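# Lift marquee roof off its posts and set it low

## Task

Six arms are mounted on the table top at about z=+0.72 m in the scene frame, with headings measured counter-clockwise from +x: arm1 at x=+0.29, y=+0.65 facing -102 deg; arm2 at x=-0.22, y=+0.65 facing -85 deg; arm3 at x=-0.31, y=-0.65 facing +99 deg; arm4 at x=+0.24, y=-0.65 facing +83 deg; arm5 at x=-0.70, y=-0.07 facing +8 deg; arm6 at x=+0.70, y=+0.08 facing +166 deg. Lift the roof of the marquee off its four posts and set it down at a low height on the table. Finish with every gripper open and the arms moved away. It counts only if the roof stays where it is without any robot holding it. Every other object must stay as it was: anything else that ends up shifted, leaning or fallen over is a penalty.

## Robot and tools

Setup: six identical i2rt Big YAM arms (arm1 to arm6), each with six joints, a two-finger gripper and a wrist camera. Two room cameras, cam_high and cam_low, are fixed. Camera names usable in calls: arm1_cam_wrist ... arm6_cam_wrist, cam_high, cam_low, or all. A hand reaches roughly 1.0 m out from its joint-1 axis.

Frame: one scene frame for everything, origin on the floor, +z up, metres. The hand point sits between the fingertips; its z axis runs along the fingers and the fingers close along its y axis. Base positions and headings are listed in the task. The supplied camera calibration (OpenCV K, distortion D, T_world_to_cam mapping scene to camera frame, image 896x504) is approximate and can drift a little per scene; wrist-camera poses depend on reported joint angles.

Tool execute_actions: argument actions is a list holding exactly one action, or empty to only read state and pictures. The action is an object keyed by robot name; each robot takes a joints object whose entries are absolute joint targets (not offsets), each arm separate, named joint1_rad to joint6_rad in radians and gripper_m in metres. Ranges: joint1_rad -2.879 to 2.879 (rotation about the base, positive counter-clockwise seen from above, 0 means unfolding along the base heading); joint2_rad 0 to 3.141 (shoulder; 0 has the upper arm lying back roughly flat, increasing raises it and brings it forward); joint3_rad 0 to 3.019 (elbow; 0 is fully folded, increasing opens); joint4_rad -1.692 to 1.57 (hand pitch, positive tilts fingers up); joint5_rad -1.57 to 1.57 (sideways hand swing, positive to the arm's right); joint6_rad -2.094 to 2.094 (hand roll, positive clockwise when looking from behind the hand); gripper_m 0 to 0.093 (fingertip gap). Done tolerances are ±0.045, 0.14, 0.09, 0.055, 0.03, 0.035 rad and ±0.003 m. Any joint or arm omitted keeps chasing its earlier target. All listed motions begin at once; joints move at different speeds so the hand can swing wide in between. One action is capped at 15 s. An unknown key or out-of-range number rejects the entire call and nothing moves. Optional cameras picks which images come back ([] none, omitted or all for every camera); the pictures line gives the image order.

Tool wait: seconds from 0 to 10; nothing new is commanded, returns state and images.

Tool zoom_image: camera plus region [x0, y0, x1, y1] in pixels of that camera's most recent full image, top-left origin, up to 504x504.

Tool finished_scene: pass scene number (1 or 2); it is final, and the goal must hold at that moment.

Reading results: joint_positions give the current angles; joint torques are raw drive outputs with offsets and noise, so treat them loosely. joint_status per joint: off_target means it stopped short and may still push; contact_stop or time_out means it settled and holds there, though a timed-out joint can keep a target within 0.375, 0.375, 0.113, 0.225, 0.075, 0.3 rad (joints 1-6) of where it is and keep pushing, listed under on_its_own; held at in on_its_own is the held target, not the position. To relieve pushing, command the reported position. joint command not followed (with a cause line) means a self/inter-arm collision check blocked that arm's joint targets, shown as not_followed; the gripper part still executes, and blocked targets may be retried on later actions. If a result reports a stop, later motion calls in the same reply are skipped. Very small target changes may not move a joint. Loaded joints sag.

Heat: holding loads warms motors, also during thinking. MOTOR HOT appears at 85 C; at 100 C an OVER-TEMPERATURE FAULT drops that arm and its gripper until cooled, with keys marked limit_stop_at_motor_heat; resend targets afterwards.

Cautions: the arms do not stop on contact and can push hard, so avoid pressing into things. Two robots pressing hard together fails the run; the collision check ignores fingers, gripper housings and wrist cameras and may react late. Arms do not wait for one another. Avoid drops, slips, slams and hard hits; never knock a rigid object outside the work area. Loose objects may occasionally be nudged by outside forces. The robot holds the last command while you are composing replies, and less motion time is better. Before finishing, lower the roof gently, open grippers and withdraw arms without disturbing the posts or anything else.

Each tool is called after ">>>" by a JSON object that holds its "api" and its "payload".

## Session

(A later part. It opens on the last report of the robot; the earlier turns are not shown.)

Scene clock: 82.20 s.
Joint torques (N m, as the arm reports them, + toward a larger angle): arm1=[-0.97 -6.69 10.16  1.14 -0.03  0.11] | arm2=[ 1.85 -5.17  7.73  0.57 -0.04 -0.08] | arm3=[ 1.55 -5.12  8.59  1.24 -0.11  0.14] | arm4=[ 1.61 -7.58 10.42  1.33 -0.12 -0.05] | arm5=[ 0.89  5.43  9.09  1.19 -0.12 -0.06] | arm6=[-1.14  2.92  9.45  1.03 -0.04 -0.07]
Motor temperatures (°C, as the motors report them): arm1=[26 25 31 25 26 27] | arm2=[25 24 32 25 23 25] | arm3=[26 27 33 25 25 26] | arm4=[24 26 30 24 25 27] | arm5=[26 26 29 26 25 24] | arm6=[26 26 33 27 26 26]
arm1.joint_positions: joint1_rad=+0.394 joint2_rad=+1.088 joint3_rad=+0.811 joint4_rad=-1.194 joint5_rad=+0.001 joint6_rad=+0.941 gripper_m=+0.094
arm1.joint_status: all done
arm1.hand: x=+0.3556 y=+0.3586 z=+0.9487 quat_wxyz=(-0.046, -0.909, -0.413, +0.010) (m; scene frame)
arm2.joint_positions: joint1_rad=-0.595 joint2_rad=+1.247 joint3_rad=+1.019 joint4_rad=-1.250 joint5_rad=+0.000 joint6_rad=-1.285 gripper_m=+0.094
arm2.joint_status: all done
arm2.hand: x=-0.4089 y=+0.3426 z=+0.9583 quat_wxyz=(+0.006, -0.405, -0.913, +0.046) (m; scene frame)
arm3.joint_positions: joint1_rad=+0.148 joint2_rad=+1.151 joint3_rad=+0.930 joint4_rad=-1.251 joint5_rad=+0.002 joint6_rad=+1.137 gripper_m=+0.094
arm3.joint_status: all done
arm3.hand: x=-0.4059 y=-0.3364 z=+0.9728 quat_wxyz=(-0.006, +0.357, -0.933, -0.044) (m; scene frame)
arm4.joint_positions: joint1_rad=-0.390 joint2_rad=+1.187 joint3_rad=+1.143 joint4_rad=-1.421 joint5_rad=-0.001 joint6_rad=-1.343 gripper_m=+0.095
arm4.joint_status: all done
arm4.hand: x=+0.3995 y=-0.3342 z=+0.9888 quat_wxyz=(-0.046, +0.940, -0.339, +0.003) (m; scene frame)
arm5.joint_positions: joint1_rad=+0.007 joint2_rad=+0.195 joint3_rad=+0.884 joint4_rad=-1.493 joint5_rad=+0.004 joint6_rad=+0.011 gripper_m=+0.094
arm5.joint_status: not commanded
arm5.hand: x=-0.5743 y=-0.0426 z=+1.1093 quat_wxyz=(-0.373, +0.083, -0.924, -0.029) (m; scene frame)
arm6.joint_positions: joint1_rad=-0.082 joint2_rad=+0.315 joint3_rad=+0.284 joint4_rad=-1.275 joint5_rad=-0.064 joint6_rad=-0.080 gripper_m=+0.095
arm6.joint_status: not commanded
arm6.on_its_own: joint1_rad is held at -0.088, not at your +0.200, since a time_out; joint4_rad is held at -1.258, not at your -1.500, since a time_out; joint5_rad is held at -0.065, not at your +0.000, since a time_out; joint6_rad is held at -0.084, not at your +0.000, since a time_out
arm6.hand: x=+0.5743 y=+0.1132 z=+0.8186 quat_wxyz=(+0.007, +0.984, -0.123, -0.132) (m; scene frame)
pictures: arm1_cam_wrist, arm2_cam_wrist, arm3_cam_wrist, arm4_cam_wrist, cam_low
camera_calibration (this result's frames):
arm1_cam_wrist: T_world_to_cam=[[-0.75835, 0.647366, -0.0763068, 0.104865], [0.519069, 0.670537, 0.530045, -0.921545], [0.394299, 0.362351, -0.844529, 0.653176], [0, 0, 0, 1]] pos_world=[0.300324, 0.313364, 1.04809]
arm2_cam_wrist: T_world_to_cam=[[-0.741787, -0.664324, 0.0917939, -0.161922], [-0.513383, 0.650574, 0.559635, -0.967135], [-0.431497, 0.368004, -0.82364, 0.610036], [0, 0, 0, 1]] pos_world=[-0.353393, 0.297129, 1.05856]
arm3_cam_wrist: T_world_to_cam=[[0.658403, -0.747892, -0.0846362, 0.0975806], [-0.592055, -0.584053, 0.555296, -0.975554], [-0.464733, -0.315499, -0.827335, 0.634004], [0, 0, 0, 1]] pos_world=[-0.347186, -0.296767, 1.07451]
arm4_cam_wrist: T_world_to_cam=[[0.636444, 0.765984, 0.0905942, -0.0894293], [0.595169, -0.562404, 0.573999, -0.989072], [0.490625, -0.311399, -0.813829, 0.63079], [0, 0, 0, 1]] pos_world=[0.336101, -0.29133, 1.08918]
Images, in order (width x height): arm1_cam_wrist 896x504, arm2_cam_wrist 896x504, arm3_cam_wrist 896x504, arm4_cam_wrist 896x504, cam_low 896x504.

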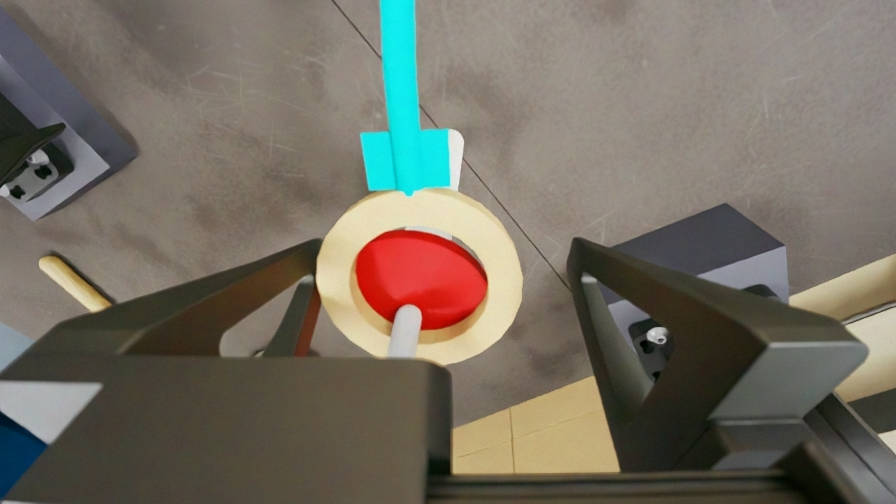

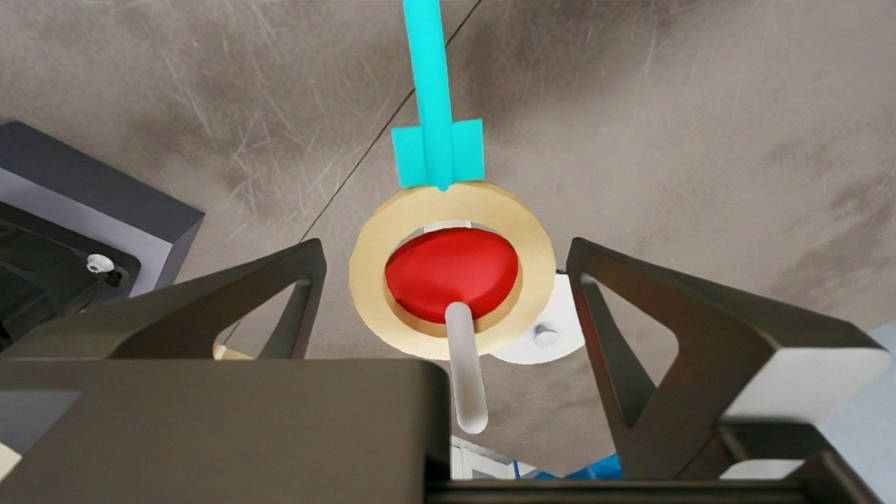

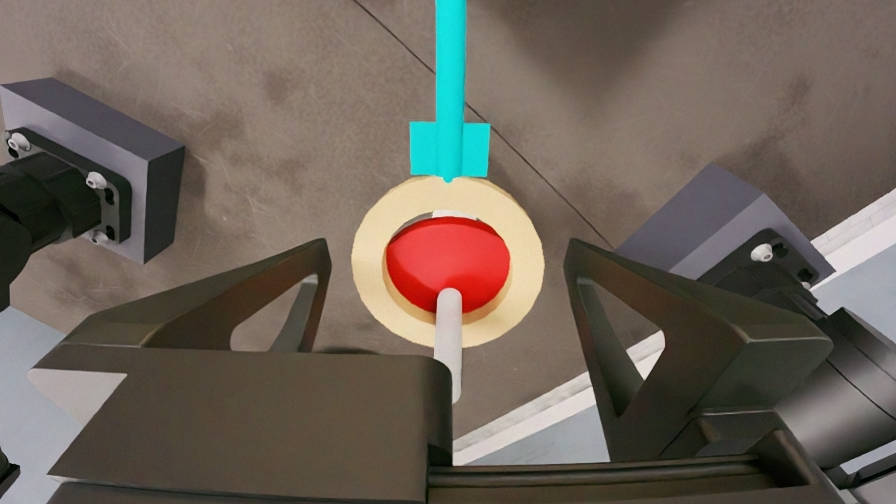

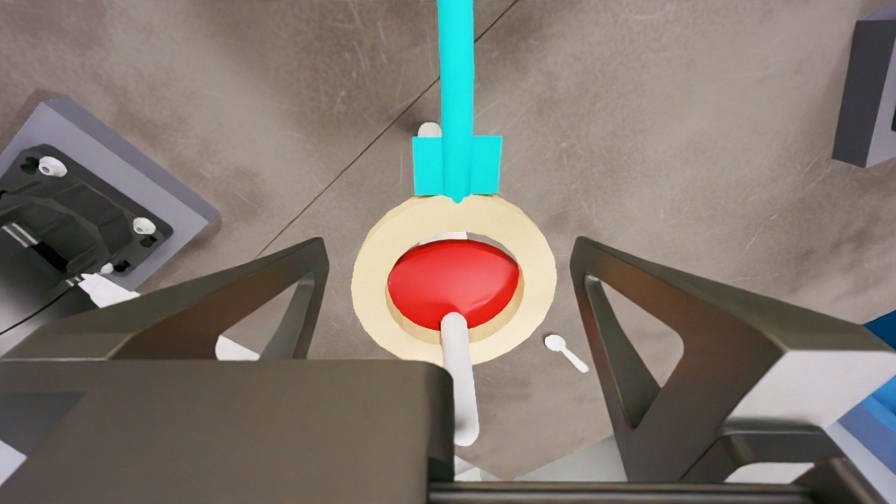

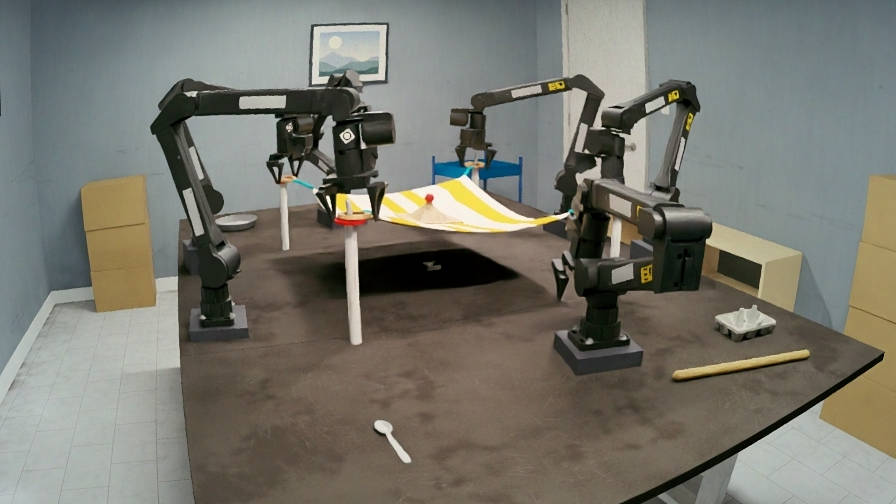

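>>> {"api": "execute_actions", "payload": {"actions": [{"arm1":{"joints":{"joint1_rad":0.42,"joint2_rad":1.125,"joint3_rad":0.86,"joint4_rad":-1.17}},"arm2":{"joints":{"joint2_rad":1.262}},"arm3":{"joints":{"joint2_rad":1.19}},"arm4":{"joints":{"joint1_rad":-0.4,"joint3_rad":1.13,"joint4_rad":-1.395}}}], "cameras": ["arm1_cam_wrist","arm2_cam_wrist","arm3_cam_wrist","arm4_cam_wrist"]}}

Scene clock: 87.63 s.
Joint torques (N m, as the arm reports them, + toward a larger angle): arm1=[ 1.05 -6.92 14.21  1.09 -0.03  0.11] | arm2=[ 1.87 -4.61  7.72  0.55 -0.04 -0.08] | arm3=[ 1.99 -5.7   8.37  1.25 -0.12  0.16] | arm4=[-0.15 -7.83  9.71  1.35 -0.13 -0.06] | arm5=[ 0.9   5.4   9.08  1.19 -0.12 -0.06] | arm6=[-1.13  3.14  9.53  1.04 -0.08 -0.06]
Motor temperatures (°C, as the motors report them): arm1=[26 25 31 25 26 27] | arm2=[25 24 32 25 23 25] | arm3=[26 27 33 25 25 26] | arm4=[24 26 30 24 25 27] | arm5=[26 26 29 26 25 24] | arm6=[26 26 33 27 26 26]
arm1.joint_positions: joint1_rad=+0.407 joint2_rad=+1.116 joint3_rad=+0.812 joint4_rad=-1.179 joint5_rad=+0.001 joint6_rad=+0.941 gripper_m=+0.094
arm1.joint_status: all done
arm1.hand: x=+0.3604 y=+0.3551 z=+0.9415 quat_wxyz=(-0.040, -0.907, -0.419, +0.008) (m; scene frame)
arm2.joint_positions: joint1_rad=-0.595 joint2_rad=+1.258 joint3_rad=+1.019 joint4_rad=-1.250 joint5_rad=+0.000 joint6_rad=-1.285 gripper_m=+0.094
arm2.joint_status: all done
arm2.hand: x=-0.4091 y=+0.3422 z=+0.9546 quat_wxyz=(+0.005, -0.405, -0.913, +0.040) (m; scene frame)
arm3.joint_positions: joint1_rad=+0.148 joint2_rad=+1.176 joint3_rad=+0.930 joint4_rad=-1.251 joint5_rad=+0.002 joint6_rad=+1.137 gripper_m=+0.094
arm3.joint_status: all done
arm3.hand: x=-0.4061 y=-0.3355 z=+0.9652 quat_wxyz=(-0.005, +0.357, -0.933, -0.031) (m; scene frame)
arm4.joint_positions: joint1_rad=-0.390 joint2_rad=+1.187 joint3_rad=+1.135 joint4_rad=-1.412 joint5_rad=-0.001 joint6_rad=-1.343 gripper_m=+0.095
arm4.joint_status: all done
arm4.hand: x=+0.3996 y=-0.3340 z=+0.9857 quat_wxyz=(-0.047, +0.940, -0.339, +0.003) (m; scene frame)
arm5.joint_positions: joint1_rad=+0.007 joint2_rad=+0.195 joint3_rad=+0.884 joint4_rad=-1.493 joint5_rad=+0.004 joint6_rad=+0.011 gripper_m=+0.094
arm5.joint_status: not commanded
arm5.hand: x=-0.5743 y=-0.0426 z=+1.1093 quat_wxyz=(-0.373, +0.083, -0.924, -0.029) (m; scene frame)
arm6.joint_positions: joint1_rad=-0.082 joint2_rad=+0.315 joint3_rad=+0.284 joint4_rad=-1.275 joint5_rad=-0.064 joint6_rad=-0.080 gripper_m=+0.095
arm6.joint_status: not commanded
arm6.on_its_own: joint1_rad is held at -0.088, not at your +0.200, since a time_out; joint4_rad is held at -1.258, not at your -1.500, since a time_out; joint5_rad is held at -0.065, not at your +0.000, since a time_out; joint6_rad is held at -0.084, not at your +0.000, since a time_out
arm6.hand: x=+0.5743 y=+0.1132 z=+0.8186 quat_wxyz=(+0.007, +0.984, -0.123, -0.132) (m; scene frame)
pictures: arm1_cam_wrist, arm2_cam_wrist, arm3_cam_wrist, arm4_cam_wrist
camera_calibration (this result's frames):
arm1_cam_wrist: T_world_to_cam=[[-0.766881, 0.638325, -0.0665926, 0.107379], [0.511812, 0.670873, 0.536636, -0.921589], [0.387223, 0.377453, -0.841182, 0.640507], [0, 0, 0, 1]] pos_world=[0.306008, 0.307965, 1.04049]
arm2_cam_wrist: T_world_to_cam=[[-0.742284, -0.665143, 0.0812352, -0.15192], [-0.516628, 0.645278, 0.562772, -0.967395], [-0.426743, 0.375768, -0.822611, 0.605301], [0, 0, 0, 1]] pos_world=[-0.354243, 0.295737, 1.05469]
arm3_cam_wrist: T_world_to_cam=[[0.658872, -0.749688, -0.0620977, 0.0756197], [-0.596173, -0.570726, 0.564668, -0.977217], [-0.458766, -0.335023, -0.822979, 0.619583], [0, 0, 0, 1]] pos_world=[-0.348171, -0.293457, 1.0664]
arm4_cam_wrist: T_world_to_cam=[[0.636387, 0.765855, 0.0920738, -0.0908111], [0.594774, -0.563191, 0.573637, -0.987032], [0.491178, -0.310292, -0.813918, 0.628588], [0, 0, 0, 1]] pos_world=[0.336104, -0.291294, 1.08618]
Images, in order (width x height): arm1_cam_wrist 896x504, arm2_cam_wrist 896x504, arm3_cam_wrist 896x504, arm4_cam_wrist 896x504.

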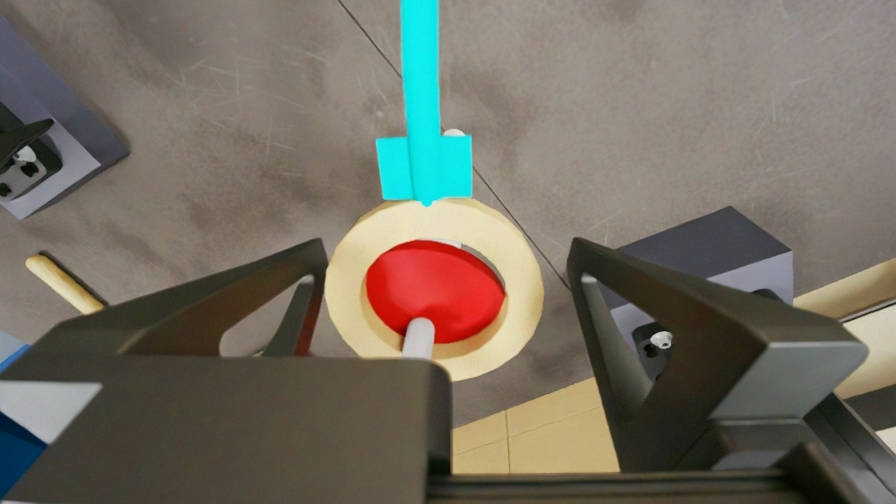

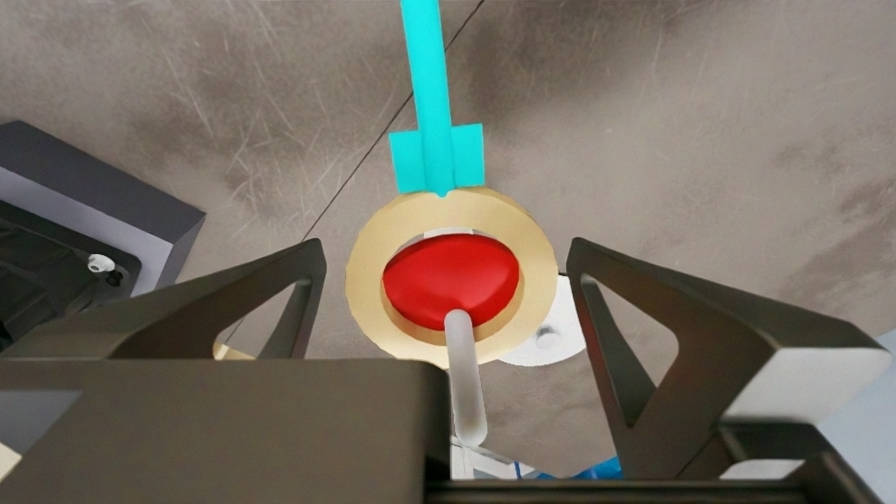

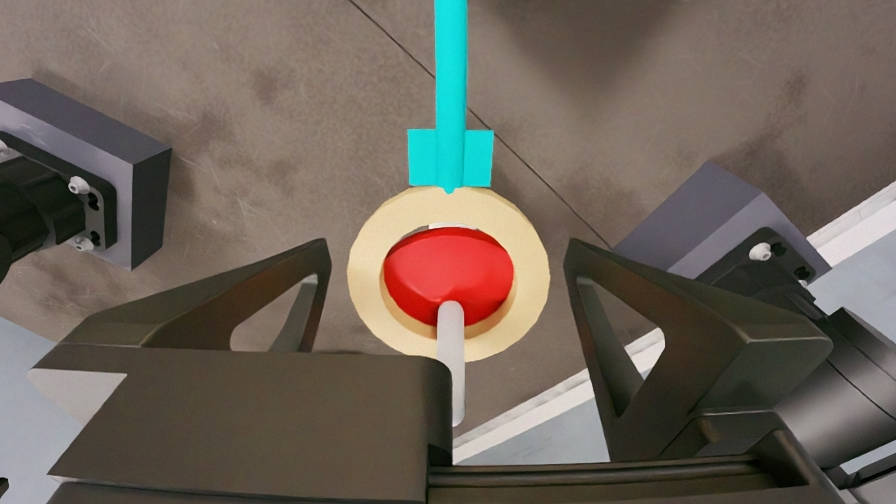

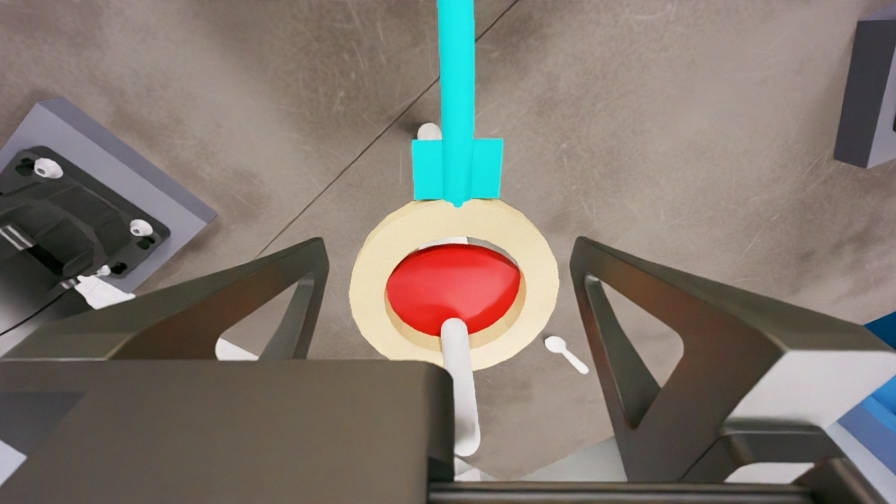

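>>> {"api": "execute_actions", "payload": {"actions": [{"arm1":{"joints":{"gripper_m":0.055}},"arm2":{"joints":{"gripper_m":0.055}},"arm3":{"joints":{"gripper_m":0.055}},"arm4":{"joints":{"joint1_rad":-0.41,"gripper_m":0.055}}}], "cameras": ["arm1_cam_wrist","arm2_cam_wrist","arm3_cam_wrist","arm4_cam_wrist"]}}

Scene clock: 91.57 s.
Joint torques (N m, as the arm reports them, + toward a larger angle): arm1=[ 0.36 -7.51 13.83  0.49  0.26  0.07] | arm2=[ 1.84 -4.58  7.72  0.39 -0.06 -0.08] | arm3=[ 1.65 -5.86  8.46  1.2  -0.1   0.13] | arm4=[-0.44 -7.99  9.77  1.22 -0.11 -0.04] | arm5=[ 0.93  5.43  9.07  1.19 -0.12 -0.06] | arm6=[-0.28  2.72  9.64  0.97 -0.06 -0.05]
Motor temperatures (°C, as the motors report them): arm1=[26 25 32 25 26 27] | arm2=[25 24 32 25 23 25] | arm3=[26 27 33 25 25 26] | arm4=[24 26 30 24 25 27] | arm5=[26 26 29 26 25 24] | arm6=[26 26 33 27 26 26]
arm1.joint_positions: joint1_rad=+0.416 joint2_rad=+1.122 joint3_rad=+0.818 joint4_rad=-1.161 joint5_rad=-0.007 joint6_rad=+0.944 gripper_m=+0.065
arm1.joint_status: gripper_m off_target (ended at +0.065, target +0.055)
arm1.hand: x=+0.3657 y=+0.3497 z=+0.9426 quat_wxyz=(-0.049, -0.905, -0.422, +0.006) (m; scene frame)
arm2.joint_positions: joint1_rad=-0.595 joint2_rad=+1.259 joint3_rad=+1.019 joint4_rad=-1.245 joint5_rad=+0.000 joint6_rad=-1.285 gripper_m=+0.067
arm2.joint_status: gripper_m off_target (ended at +0.067, target +0.055)
arm2.hand: x=-0.4097 y=+0.3413 z=+0.9546 quat_wxyz=(+0.006, -0.405, -0.913, +0.042) (m; scene frame)
arm3.joint_positions: joint1_rad=+0.148 joint2_rad=+1.176 joint3_rad=+0.930 joint4_rad=-1.251 joint5_rad=+0.002 joint6_rad=+1.137 gripper_m=+0.067
arm3.joint_status: gripper_m off_target (ended at +0.067, target +0.055)
arm3.hand: x=-0.4061 y=-0.3355 z=+0.9652 quat_wxyz=(-0.005, +0.357, -0.933, -0.031) (m; scene frame)
arm4.joint_positions: joint1_rad=-0.397 joint2_rad=+1.187 joint3_rad=+1.135 joint4_rad=-1.408 joint5_rad=-0.002 joint6_rad=-1.343 gripper_m=+0.067
arm4.joint_status: gripper_m off_target (ended at +0.067, target +0.055); the others done
arm4.hand: x=+0.4021 y=-0.3344 z=+0.9858 quat_wxyz=(-0.048, +0.939, -0.342, +0.003) (m; scene frame)
arm5.joint_positions: joint1_rad=+0.007 joint2_rad=+0.195 joint3_rad=+0.884 joint4_rad=-1.493 joint5_rad=+0.004 joint6_rad=+0.011 gripper_m=+0.094
arm5.joint_status: not commanded
arm5.hand: x=-0.5743 y=-0.0426 z=+1.1093 quat_wxyz=(-0.373, +0.083, -0.924, -0.029) (m; scene frame)
arm6.joint_positions: joint1_rad=-0.082 joint2_rad=+0.315 joint3_rad=+0.284 joint4_rad=-1.275 joint5_rad=-0.064 joint6_rad=-0.080 gripper_m=+0.095
arm6.joint_status: not commanded
arm6.on_its_own: joint1_rad is held at -0.088, not at your +0.200, since a time_out; joint4_rad is held at -1.258, not at your -1.500, since a time_out; joint5_rad is held at -0.065, not at your +0.000, since a time_out; joint6_rad is held at -0.084, not at your +0.000, since a time_out
arm6.hand: x=+0.5743 y=+0.1132 z=+0.8186 quat_wxyz=(+0.007, +0.984, -0.123, -0.132) (m; scene frame)
pictures: arm1_cam_wrist, arm2_cam_wrist, arm3_cam_wrist, arm4_cam_wrist
camera_calibration (this result's frames):
arm1_cam_wrist: T_world_to_cam=[[-0.769799, 0.632473, -0.0859507, 0.136334], [0.501284, 0.682421, 0.531992, -0.917083], [0.395125, 0.366441, -0.842376, 0.643489], [0, 0, 0, 1]] pos_world=[0.31041, 0.303808, 1.04166]
arm2_cam_wrist: T_world_to_cam=[[-0.741859, -0.665148, 0.0849951, -0.156347], [-0.515534, 0.646807, 0.562019, -0.966482], [-0.428801, 0.37312, -0.822746, 0.605519], [0, 0, 0, 1]] pos_world=[-0.354595, 0.295203, 1.05466]
arm3_cam_wrist: T_world_to_cam=[[0.658585, -0.749939, -0.0621096, 0.0754303], [-0.596377, -0.570496, 0.564685, -0.977239], [-0.458913, -0.334852, -0.822966, 0.619569], [0, 0, 0, 1]] pos_world=[-0.348152, -0.293479, 1.0664]
arm4_cam_wrist: T_world_to_cam=[[0.641203, 0.761438, 0.0952422, -0.0987071], [0.590556, -0.568897, 0.572363, -0.987726], [0.490002, -0.310755, -0.81445, 0.628136], [0, 0, 0, 1]] pos_world=[0.338811, -0.291558, 1.08632]
Images, in order (width x height): arm1_cam_wrist 896x504, arm2_cam_wrist 896x504, arm3_cam_wrist 896x504, arm4_cam_wrist 896x504.

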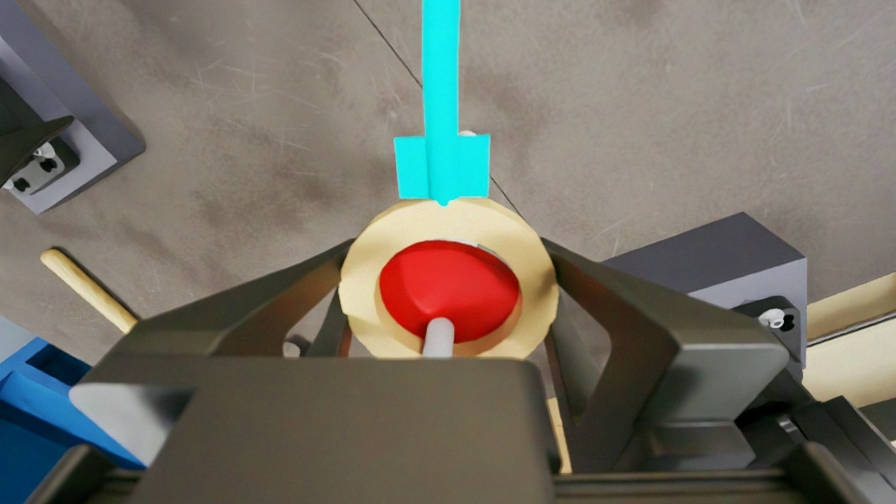

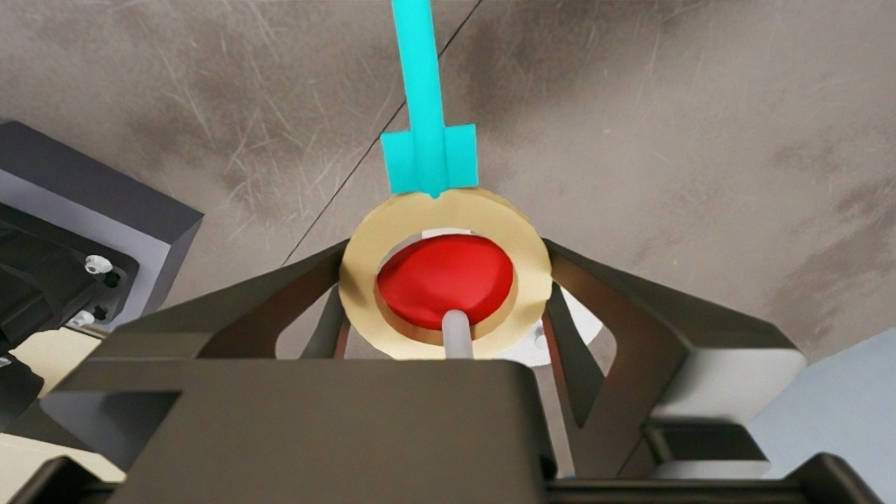

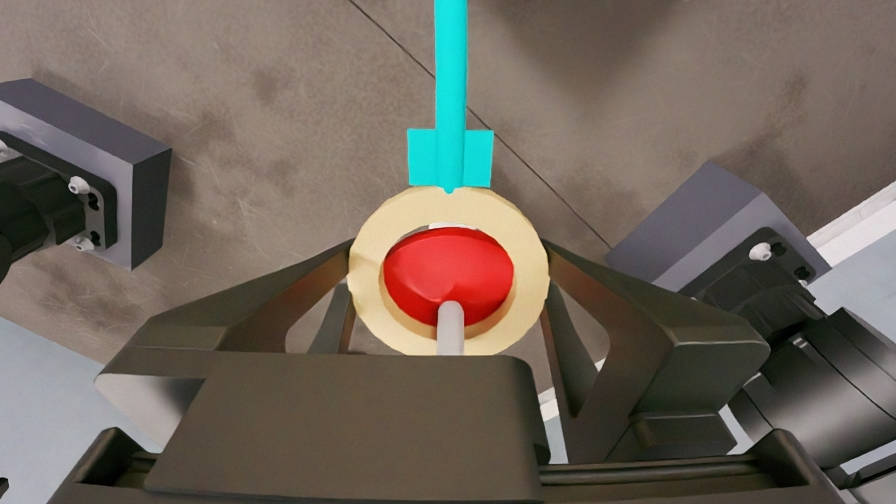

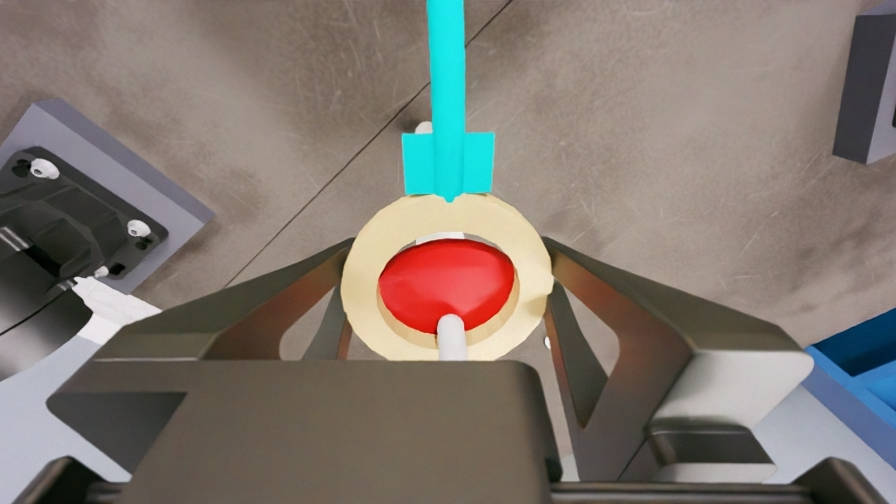

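>>> {"api": "execute_actions", "payload": {"actions": [{"arm1":{"joints":{"joint1_rad":0.465,"joint3_rad":0.94,"joint4_rad":-1.31}},"arm2":{"joints":{"joint1_rad":-0.64,"joint3_rad":1.15,"joint4_rad":-1.37}},"arm3":{"joints":{"joint1_rad":0.2,"joint3_rad":1.065,"joint4_rad":-1.38}},"arm4":{"joints":{"joint1_rad":-0.45,"joint3_rad":1.255,"joint4_rad":-1.51}}}], "cameras": ["arm1_cam_wrist","arm2_cam_wrist","arm3_cam_wrist","arm4_cam_wrist","cam_low"]}}

Scene clock: 97.70 s.
Joint torques (N m, as the arm reports them, + toward a larger angle): arm1=[ 1.1  -7.87 14.07  0.27 -0.15  0.08] | arm2=[-0.09 -6.14 10.92 -0.68  0.4  -0.01] | arm3=[ 1.79 -5.36 11.13 -0.42 -0.29  0.15] | arm4=[-0.87 -8.25 14.09  0.15  0.23  0.  ] | arm5=[ 0.89  5.41  9.08  1.19 -0.11 -0.05] | arm6=[-0.63  3.33  9.55  1.07 -0.07 -0.02]
Motor temperatures (°C, as the motors report them): arm1=[26 25 33 25 26 27] | arm2=[25 24 32 25 23 25] | arm3=[26 27 33 25 25 26] | arm4=[24 26 30 24 25 27] | arm5=[26 26 29 26 25 24] | arm6=[26 26 33 27 26 26]
arm1.joint_positions: joint1_rad=+0.452 joint2_rad=+1.122 joint3_rad=+0.895 joint4_rad=-1.299 joint5_rad=+0.004 joint6_rad=+0.944 gripper_m=+0.065
arm1.joint_status: all done
arm1.hand: x=+0.3730 y=+0.3587 z=+0.9701 quat_wxyz=(-0.019, -0.899, -0.438, +0.005) (m; scene frame)
arm2.joint_positions: joint1_rad=-0.624 joint2_rad=+1.273 joint3_rad=+1.094 joint4_rad=-1.356 joint5_rad=-0.009 joint6_rad=-1.292 gripper_m=+0.067
arm2.joint_status: all done
arm2.hand: x=-0.4162 y=+0.3479 z=+0.9772 quat_wxyz=(-0.002, -0.415, -0.909, +0.018) (m; scene frame)
arm3.joint_positions: joint1_rad=+0.191 joint2_rad=+1.177 joint3_rad=+1.017 joint4_rad=-1.364 joint5_rad=+0.007 joint6_rad=+1.138 gripper_m=+0.067
arm3.joint_status: all done
arm3.hand: x=-0.4192 y=-0.3390 z=+0.9969 quat_wxyz=(-0.006, +0.377, -0.926, -0.017) (m; scene frame)
arm4.joint_positions: joint1_rad=-0.431 joint2_rad=+1.191 joint3_rad=+1.213 joint4_rad=-1.494 joint5_rad=-0.010 joint6_rad=-1.346 gripper_m=+0.067
arm4.joint_status: all done
arm4.hand: x=+0.4112 y=-0.3397 z=+1.0143 quat_wxyz=(-0.044, +0.933, -0.356, -0.001) (m; scene frame)
arm5.joint_positions: joint1_rad=+0.007 joint2_rad=+0.195 joint3_rad=+0.884 joint4_rad=-1.493 joint5_rad=+0.004 joint6_rad=+0.011 gripper_m=+0.094
arm5.joint_status: not commanded
arm5.hand: x=-0.5743 y=-0.0426 z=+1.1093 quat_wxyz=(-0.373, +0.083, -0.924, -0.029) (m; scene frame)
arm6.joint_positions: joint1_rad=-0.082 joint2_rad=+0.315 joint3_rad=+0.284 joint4_rad=-1.275 joint5_rad=-0.064 joint6_rad=-0.080 gripper_m=+0.095
arm6.joint_status: not commanded
arm6.on_its_own: joint1_rad is held at -0.088, not at your +0.200, since a time_out; joint4_rad is held at -1.258, not at your -1.500, since a time_out; joint5_rad is held at -0.065, not at your +0.000, since a time_out; joint6_rad is held at -0.084, not at your +0.000, since a time_out
arm6.hand: x=+0.5743 y=+0.1132 z=+0.8186 quat_wxyz=(+0.007, +0.984, -0.123, -0.132) (m; scene frame)
pictures: arm1_cam_wrist, arm2_cam_wrist, arm3_cam_wrist, arm4_cam_wrist, cam_low
camera_calibration (this result's frames):
arm1_cam_wrist: T_world_to_cam=[[-0.793337, 0.607972, -0.0314121, 0.103211], [0.491275, 0.669827, 0.55676, -0.957274], [0.359535, 0.426266, -0.830079, 0.640347], [0, 0, 0, 1]] pos_world=[0.321938, 0.3055, 1.06775]
arm2_cam_wrist: T_world_to_cam=[[-0.7581, -0.651228, 0.0344555, -0.120871], [-0.520879, 0.636457, 0.568865, -0.992094], [-0.39239, 0.413309, -0.821709, 0.61906], [0, 0, 0, 1]] pos_world=[-0.36548, 0.296848, 1.07722]
arm3_cam_wrist: T_world_to_cam=[[0.6907, -0.72228, -0.0352874, 0.0795188], [-0.57886, -0.58148, 0.571665, -1.00826], [-0.433421, -0.374423, -0.819728, 0.632465], [0, 0, 0, 1]] pos_world=[-0.364441, -0.292039, 1.09764]
arm4_cam_wrist: T_world_to_cam=[[0.664884, 0.742306, 0.0831345, -0.107107], [0.579758, -0.583034, 0.569168, -1.00958], [0.470967, -0.330233, -0.818007, 0.650067], [0, 0, 0, 1]] pos_world=[0.350367, -0.294441, 1.11529]
Images, in order (width x height): arm1_cam_wrist 896x504, arm2_cam_wrist 896x504, arm3_cam_wrist 896x504, arm4_cam_wrist 896x504, cam_low 896x504.

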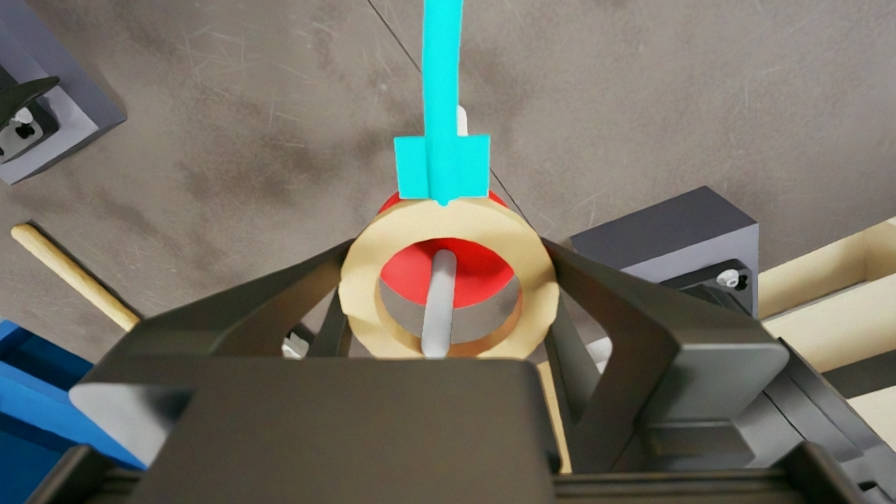

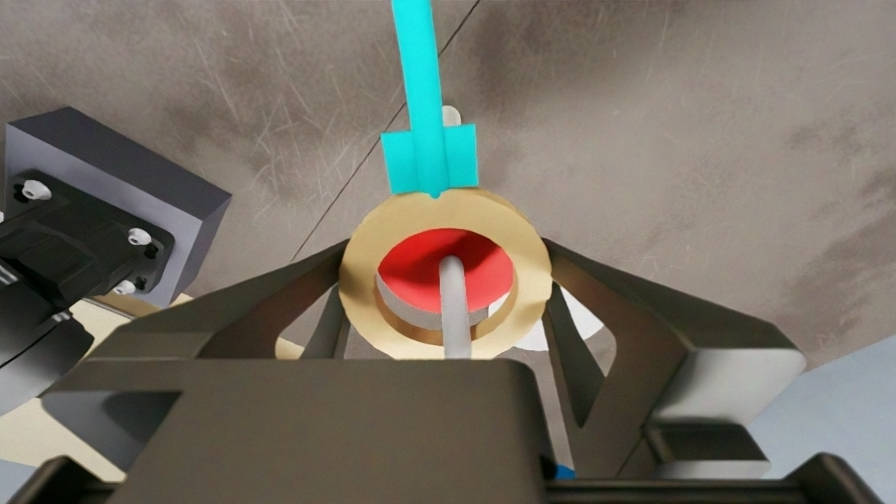

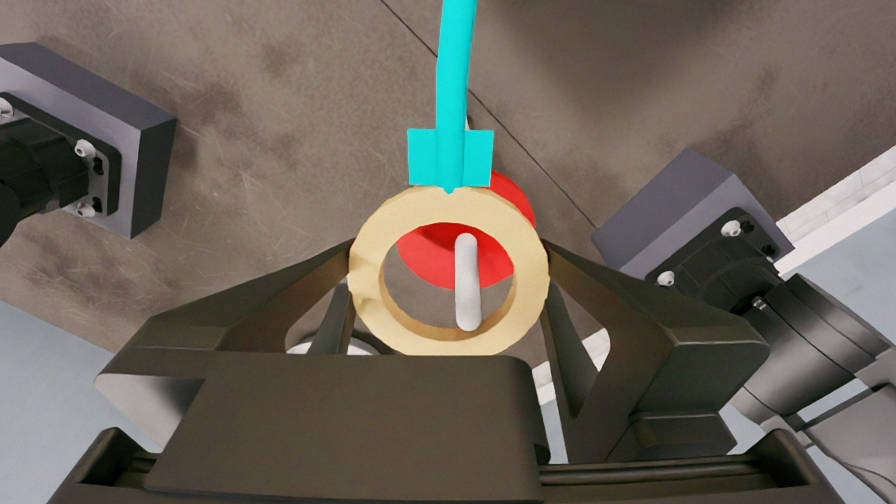

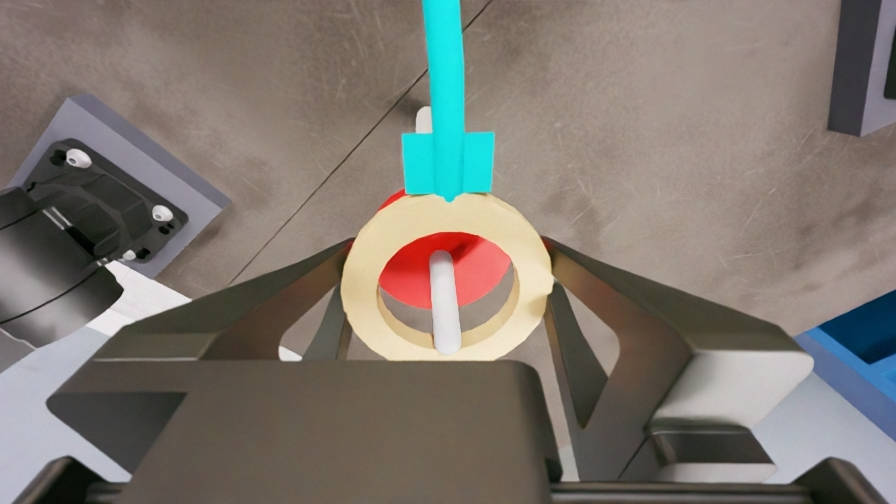

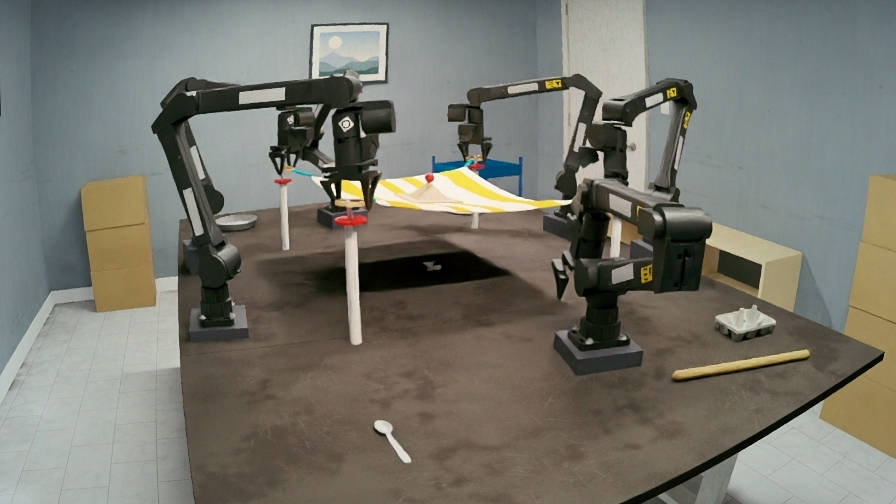

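>>> {"api": "execute_actions", "payload": {"actions": [{"arm1":{"joints":{"joint1_rad":0.48,"joint3_rad":1.09,"joint4_rad":-1.49}},"arm2":{"joints":{"joint1_rad":-0.66,"joint3_rad":1.32,"joint4_rad":-1.56}},"arm3":{"joints":{"joint3_rad":1.2,"joint4_rad":-1.545}},"arm4":{"joints":{"joint1_rad":-0.465,"joint3_rad":1.40,"joint4_rad":-1.655}}}], "cameras": ["arm1_cam_wrist","arm2_cam_wrist","cam_low"]}}

>>> {"api": "zoom_image", "payload": {"camera": "cam_low", "region": [380, 230, 480, 300]}}

Scene clock: 104.90 s.
Joint torques (N m, as the arm reports them, + toward a larger angle): arm1=[ 1.44 -7.95 13.29  0.26 -0.15  0.08] | arm2=[-0.6  -5.96 10.42 -0.67  0.46 -0.01] | arm3=[ 1.95 -6.36 10.83 -0.51 -0.3   0.16] | arm4=[-1.52 -8.43 13.51  0.14  0.26 -0.01] | arm5=[ 0.88  5.4   9.08  1.19 -0.12 -0.06] | arm6=[-0.39  3.01  9.51  0.92 -0.09 -0.11]
Motor temperatures (°C, as the motors report them): arm1=[26 25 33 25 26 27] | arm2=[25 24 33 25 23 25] | arm3=[26 27 34 25 25 26] | arm4=[24 26 31 24 25 27] | arm5=[26 26 30 26 25 24] | arm6=[26 26 33 27 26 26]
arm1.joint_positions: joint1_rad=+0.462 joint2_rad=+1.122 joint3_rad=+1.057 joint4_rad=-1.479 joint5_rad=+0.004 joint6_rad=+0.944 gripper_m=+0.065
arm1.joint_status: all done
arm1.hand: x=+0.3771 y=+0.3548 z=+1.0313 quat_wxyz=(-0.010, -0.897, -0.443, +0.003) (m; scene frame)
arm2.joint_positions: joint1_rad=-0.637 joint2_rad=+1.269 joint3_rad=+1.272 joint4_rad=-1.548 joint5_rad=-0.010 joint6_rad=-1.292 gripper_m=+0.067
arm2.joint_status: all done
arm2.hand: x=-0.4214 y=+0.3484 z=+1.0463 quat_wxyz=(-0.003, -0.422, -0.907, +0.014) (m; scene frame)
arm3.joint_positions: joint1_rad=+0.191 joint2_rad=+1.180 joint3_rad=+1.157 joint4_rad=-1.529 joint5_rad=+0.006 joint6_rad=+1.138 gripper_m=+0.067
arm3.joint_status: all done
arm3.hand: x=-0.4193 y=-0.3393 z=+1.0488 quat_wxyz=(-0.005, +0.377, -0.926, -0.003) (m; scene frame)
arm4.joint_positions: joint1_rad=-0.439 joint2_rad=+1.193 joint3_rad=+1.364 joint4_rad=-1.638 joint5_rad=-0.010 joint6_rad=-1.346 gripper_m=+0.067
arm4.joint_status: all done
arm4.hand: x=+0.4124 y=-0.3436 z=+1.0710 quat_wxyz=(-0.046, +0.932, -0.360, -0.001) (m; scene frame)
arm5.joint_positions: joint1_rad=+0.007 joint2_rad=+0.195 joint3_rad=+0.884 joint4_rad=-1.493 joint5_rad=+0.004 joint6_rad=+0.011 gripper_m=+0.094
arm5.joint_status: not commanded
arm5.hand: x=-0.5743 y=-0.0426 z=+1.1093 quat_wxyz=(-0.373, +0.083, -0.924, -0.029) (m; scene frame)
arm6.joint_positions: joint1_rad=-0.082 joint2_rad=+0.315 joint3_rad=+0.284 joint4_rad=-1.275 joint5_rad=-0.064 joint6_rad=-0.080 gripper_m=+0.095
arm6.joint_status: not commanded
arm6.on_its_own: joint1_rad is held at -0.088, not at your +0.200, since a time_out; joint4_rad is held at -1.258, not at your -1.500, since a time_out; joint5_rad is held at -0.065, not at your +0.000, since a time_out; joint6_rad is held at -0.084, not at your +0.000, since a time_out
arm6.hand: x=+0.5743 y=+0.1132 z=+0.8186 quat_wxyz=(+0.007, +0.984, -0.123, -0.132) (m; scene frame)
pictures: arm1_cam_wrist, arm2_cam_wrist, cam_low
camera_calibration (this result's frames):
arm1_cam_wrist: T_world_to_cam=[[-0.799226, 0.60079, -0.0170248, 0.100761], [0.487714, 0.664836, 0.565799, -0.996942], [0.351245, 0.443898, -0.824367, 0.682287], [0, 0, 0, 1]] pos_world=[0.327104, 0.2994, 1.12824]
arm2_cam_wrist: T_world_to_cam=[[-0.766873, -0.641269, 0.0260792, -0.125322], [-0.515563, 0.639728, 0.570037, -1.03462], [-0.382231, 0.423701, -0.821205, 0.67377], [0, 0, 0, 1]] pos_world=[-0.371981, 0.296032, 1.14634]
Images, in order (width x height): arm1_cam_wrist 896x504, arm2_cam_wrist 896x504, cam_low 896x504.

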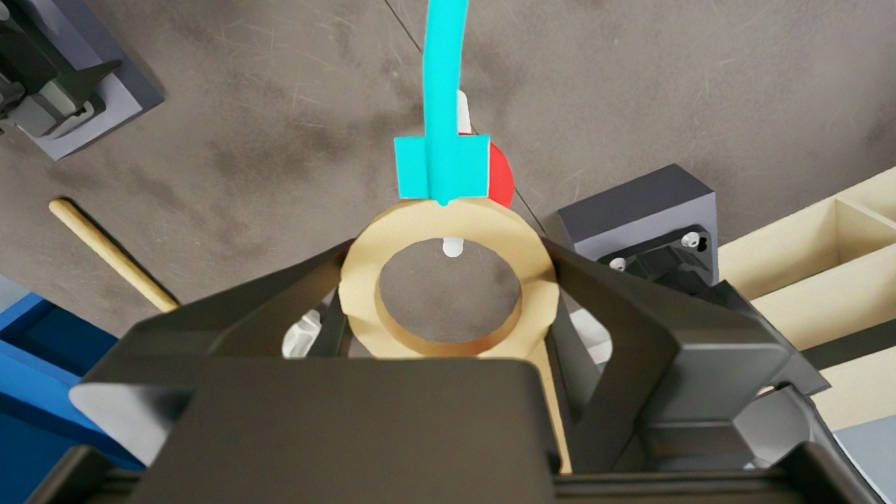

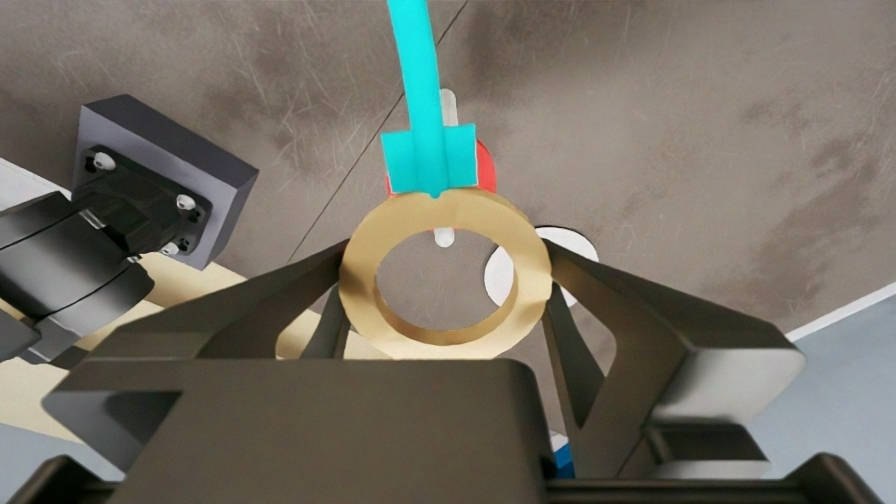

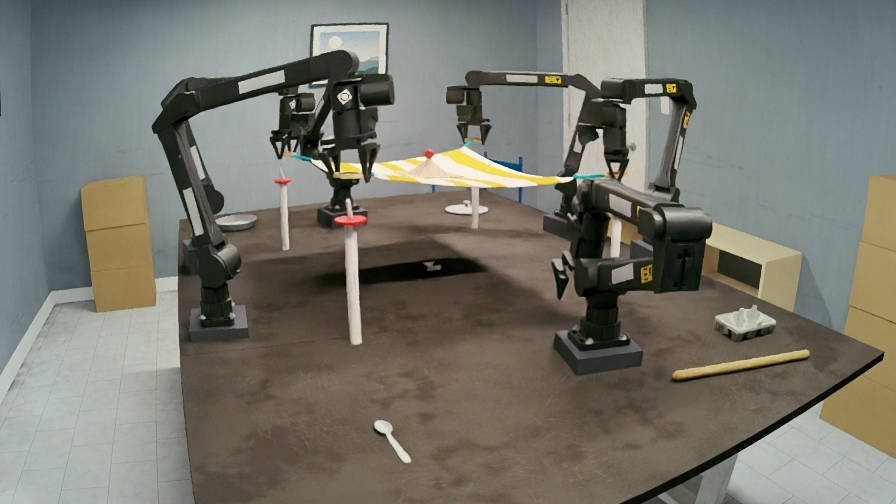

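Region (380, 230, 480, 300) of cam_low's 896x504 image, scaled by 5.040, with more detail than that image has; it fills the top 353 rows of this view, and the rest is white.

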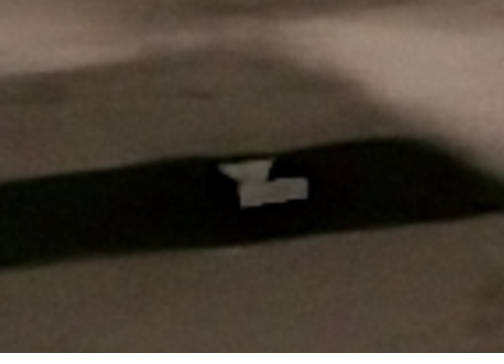

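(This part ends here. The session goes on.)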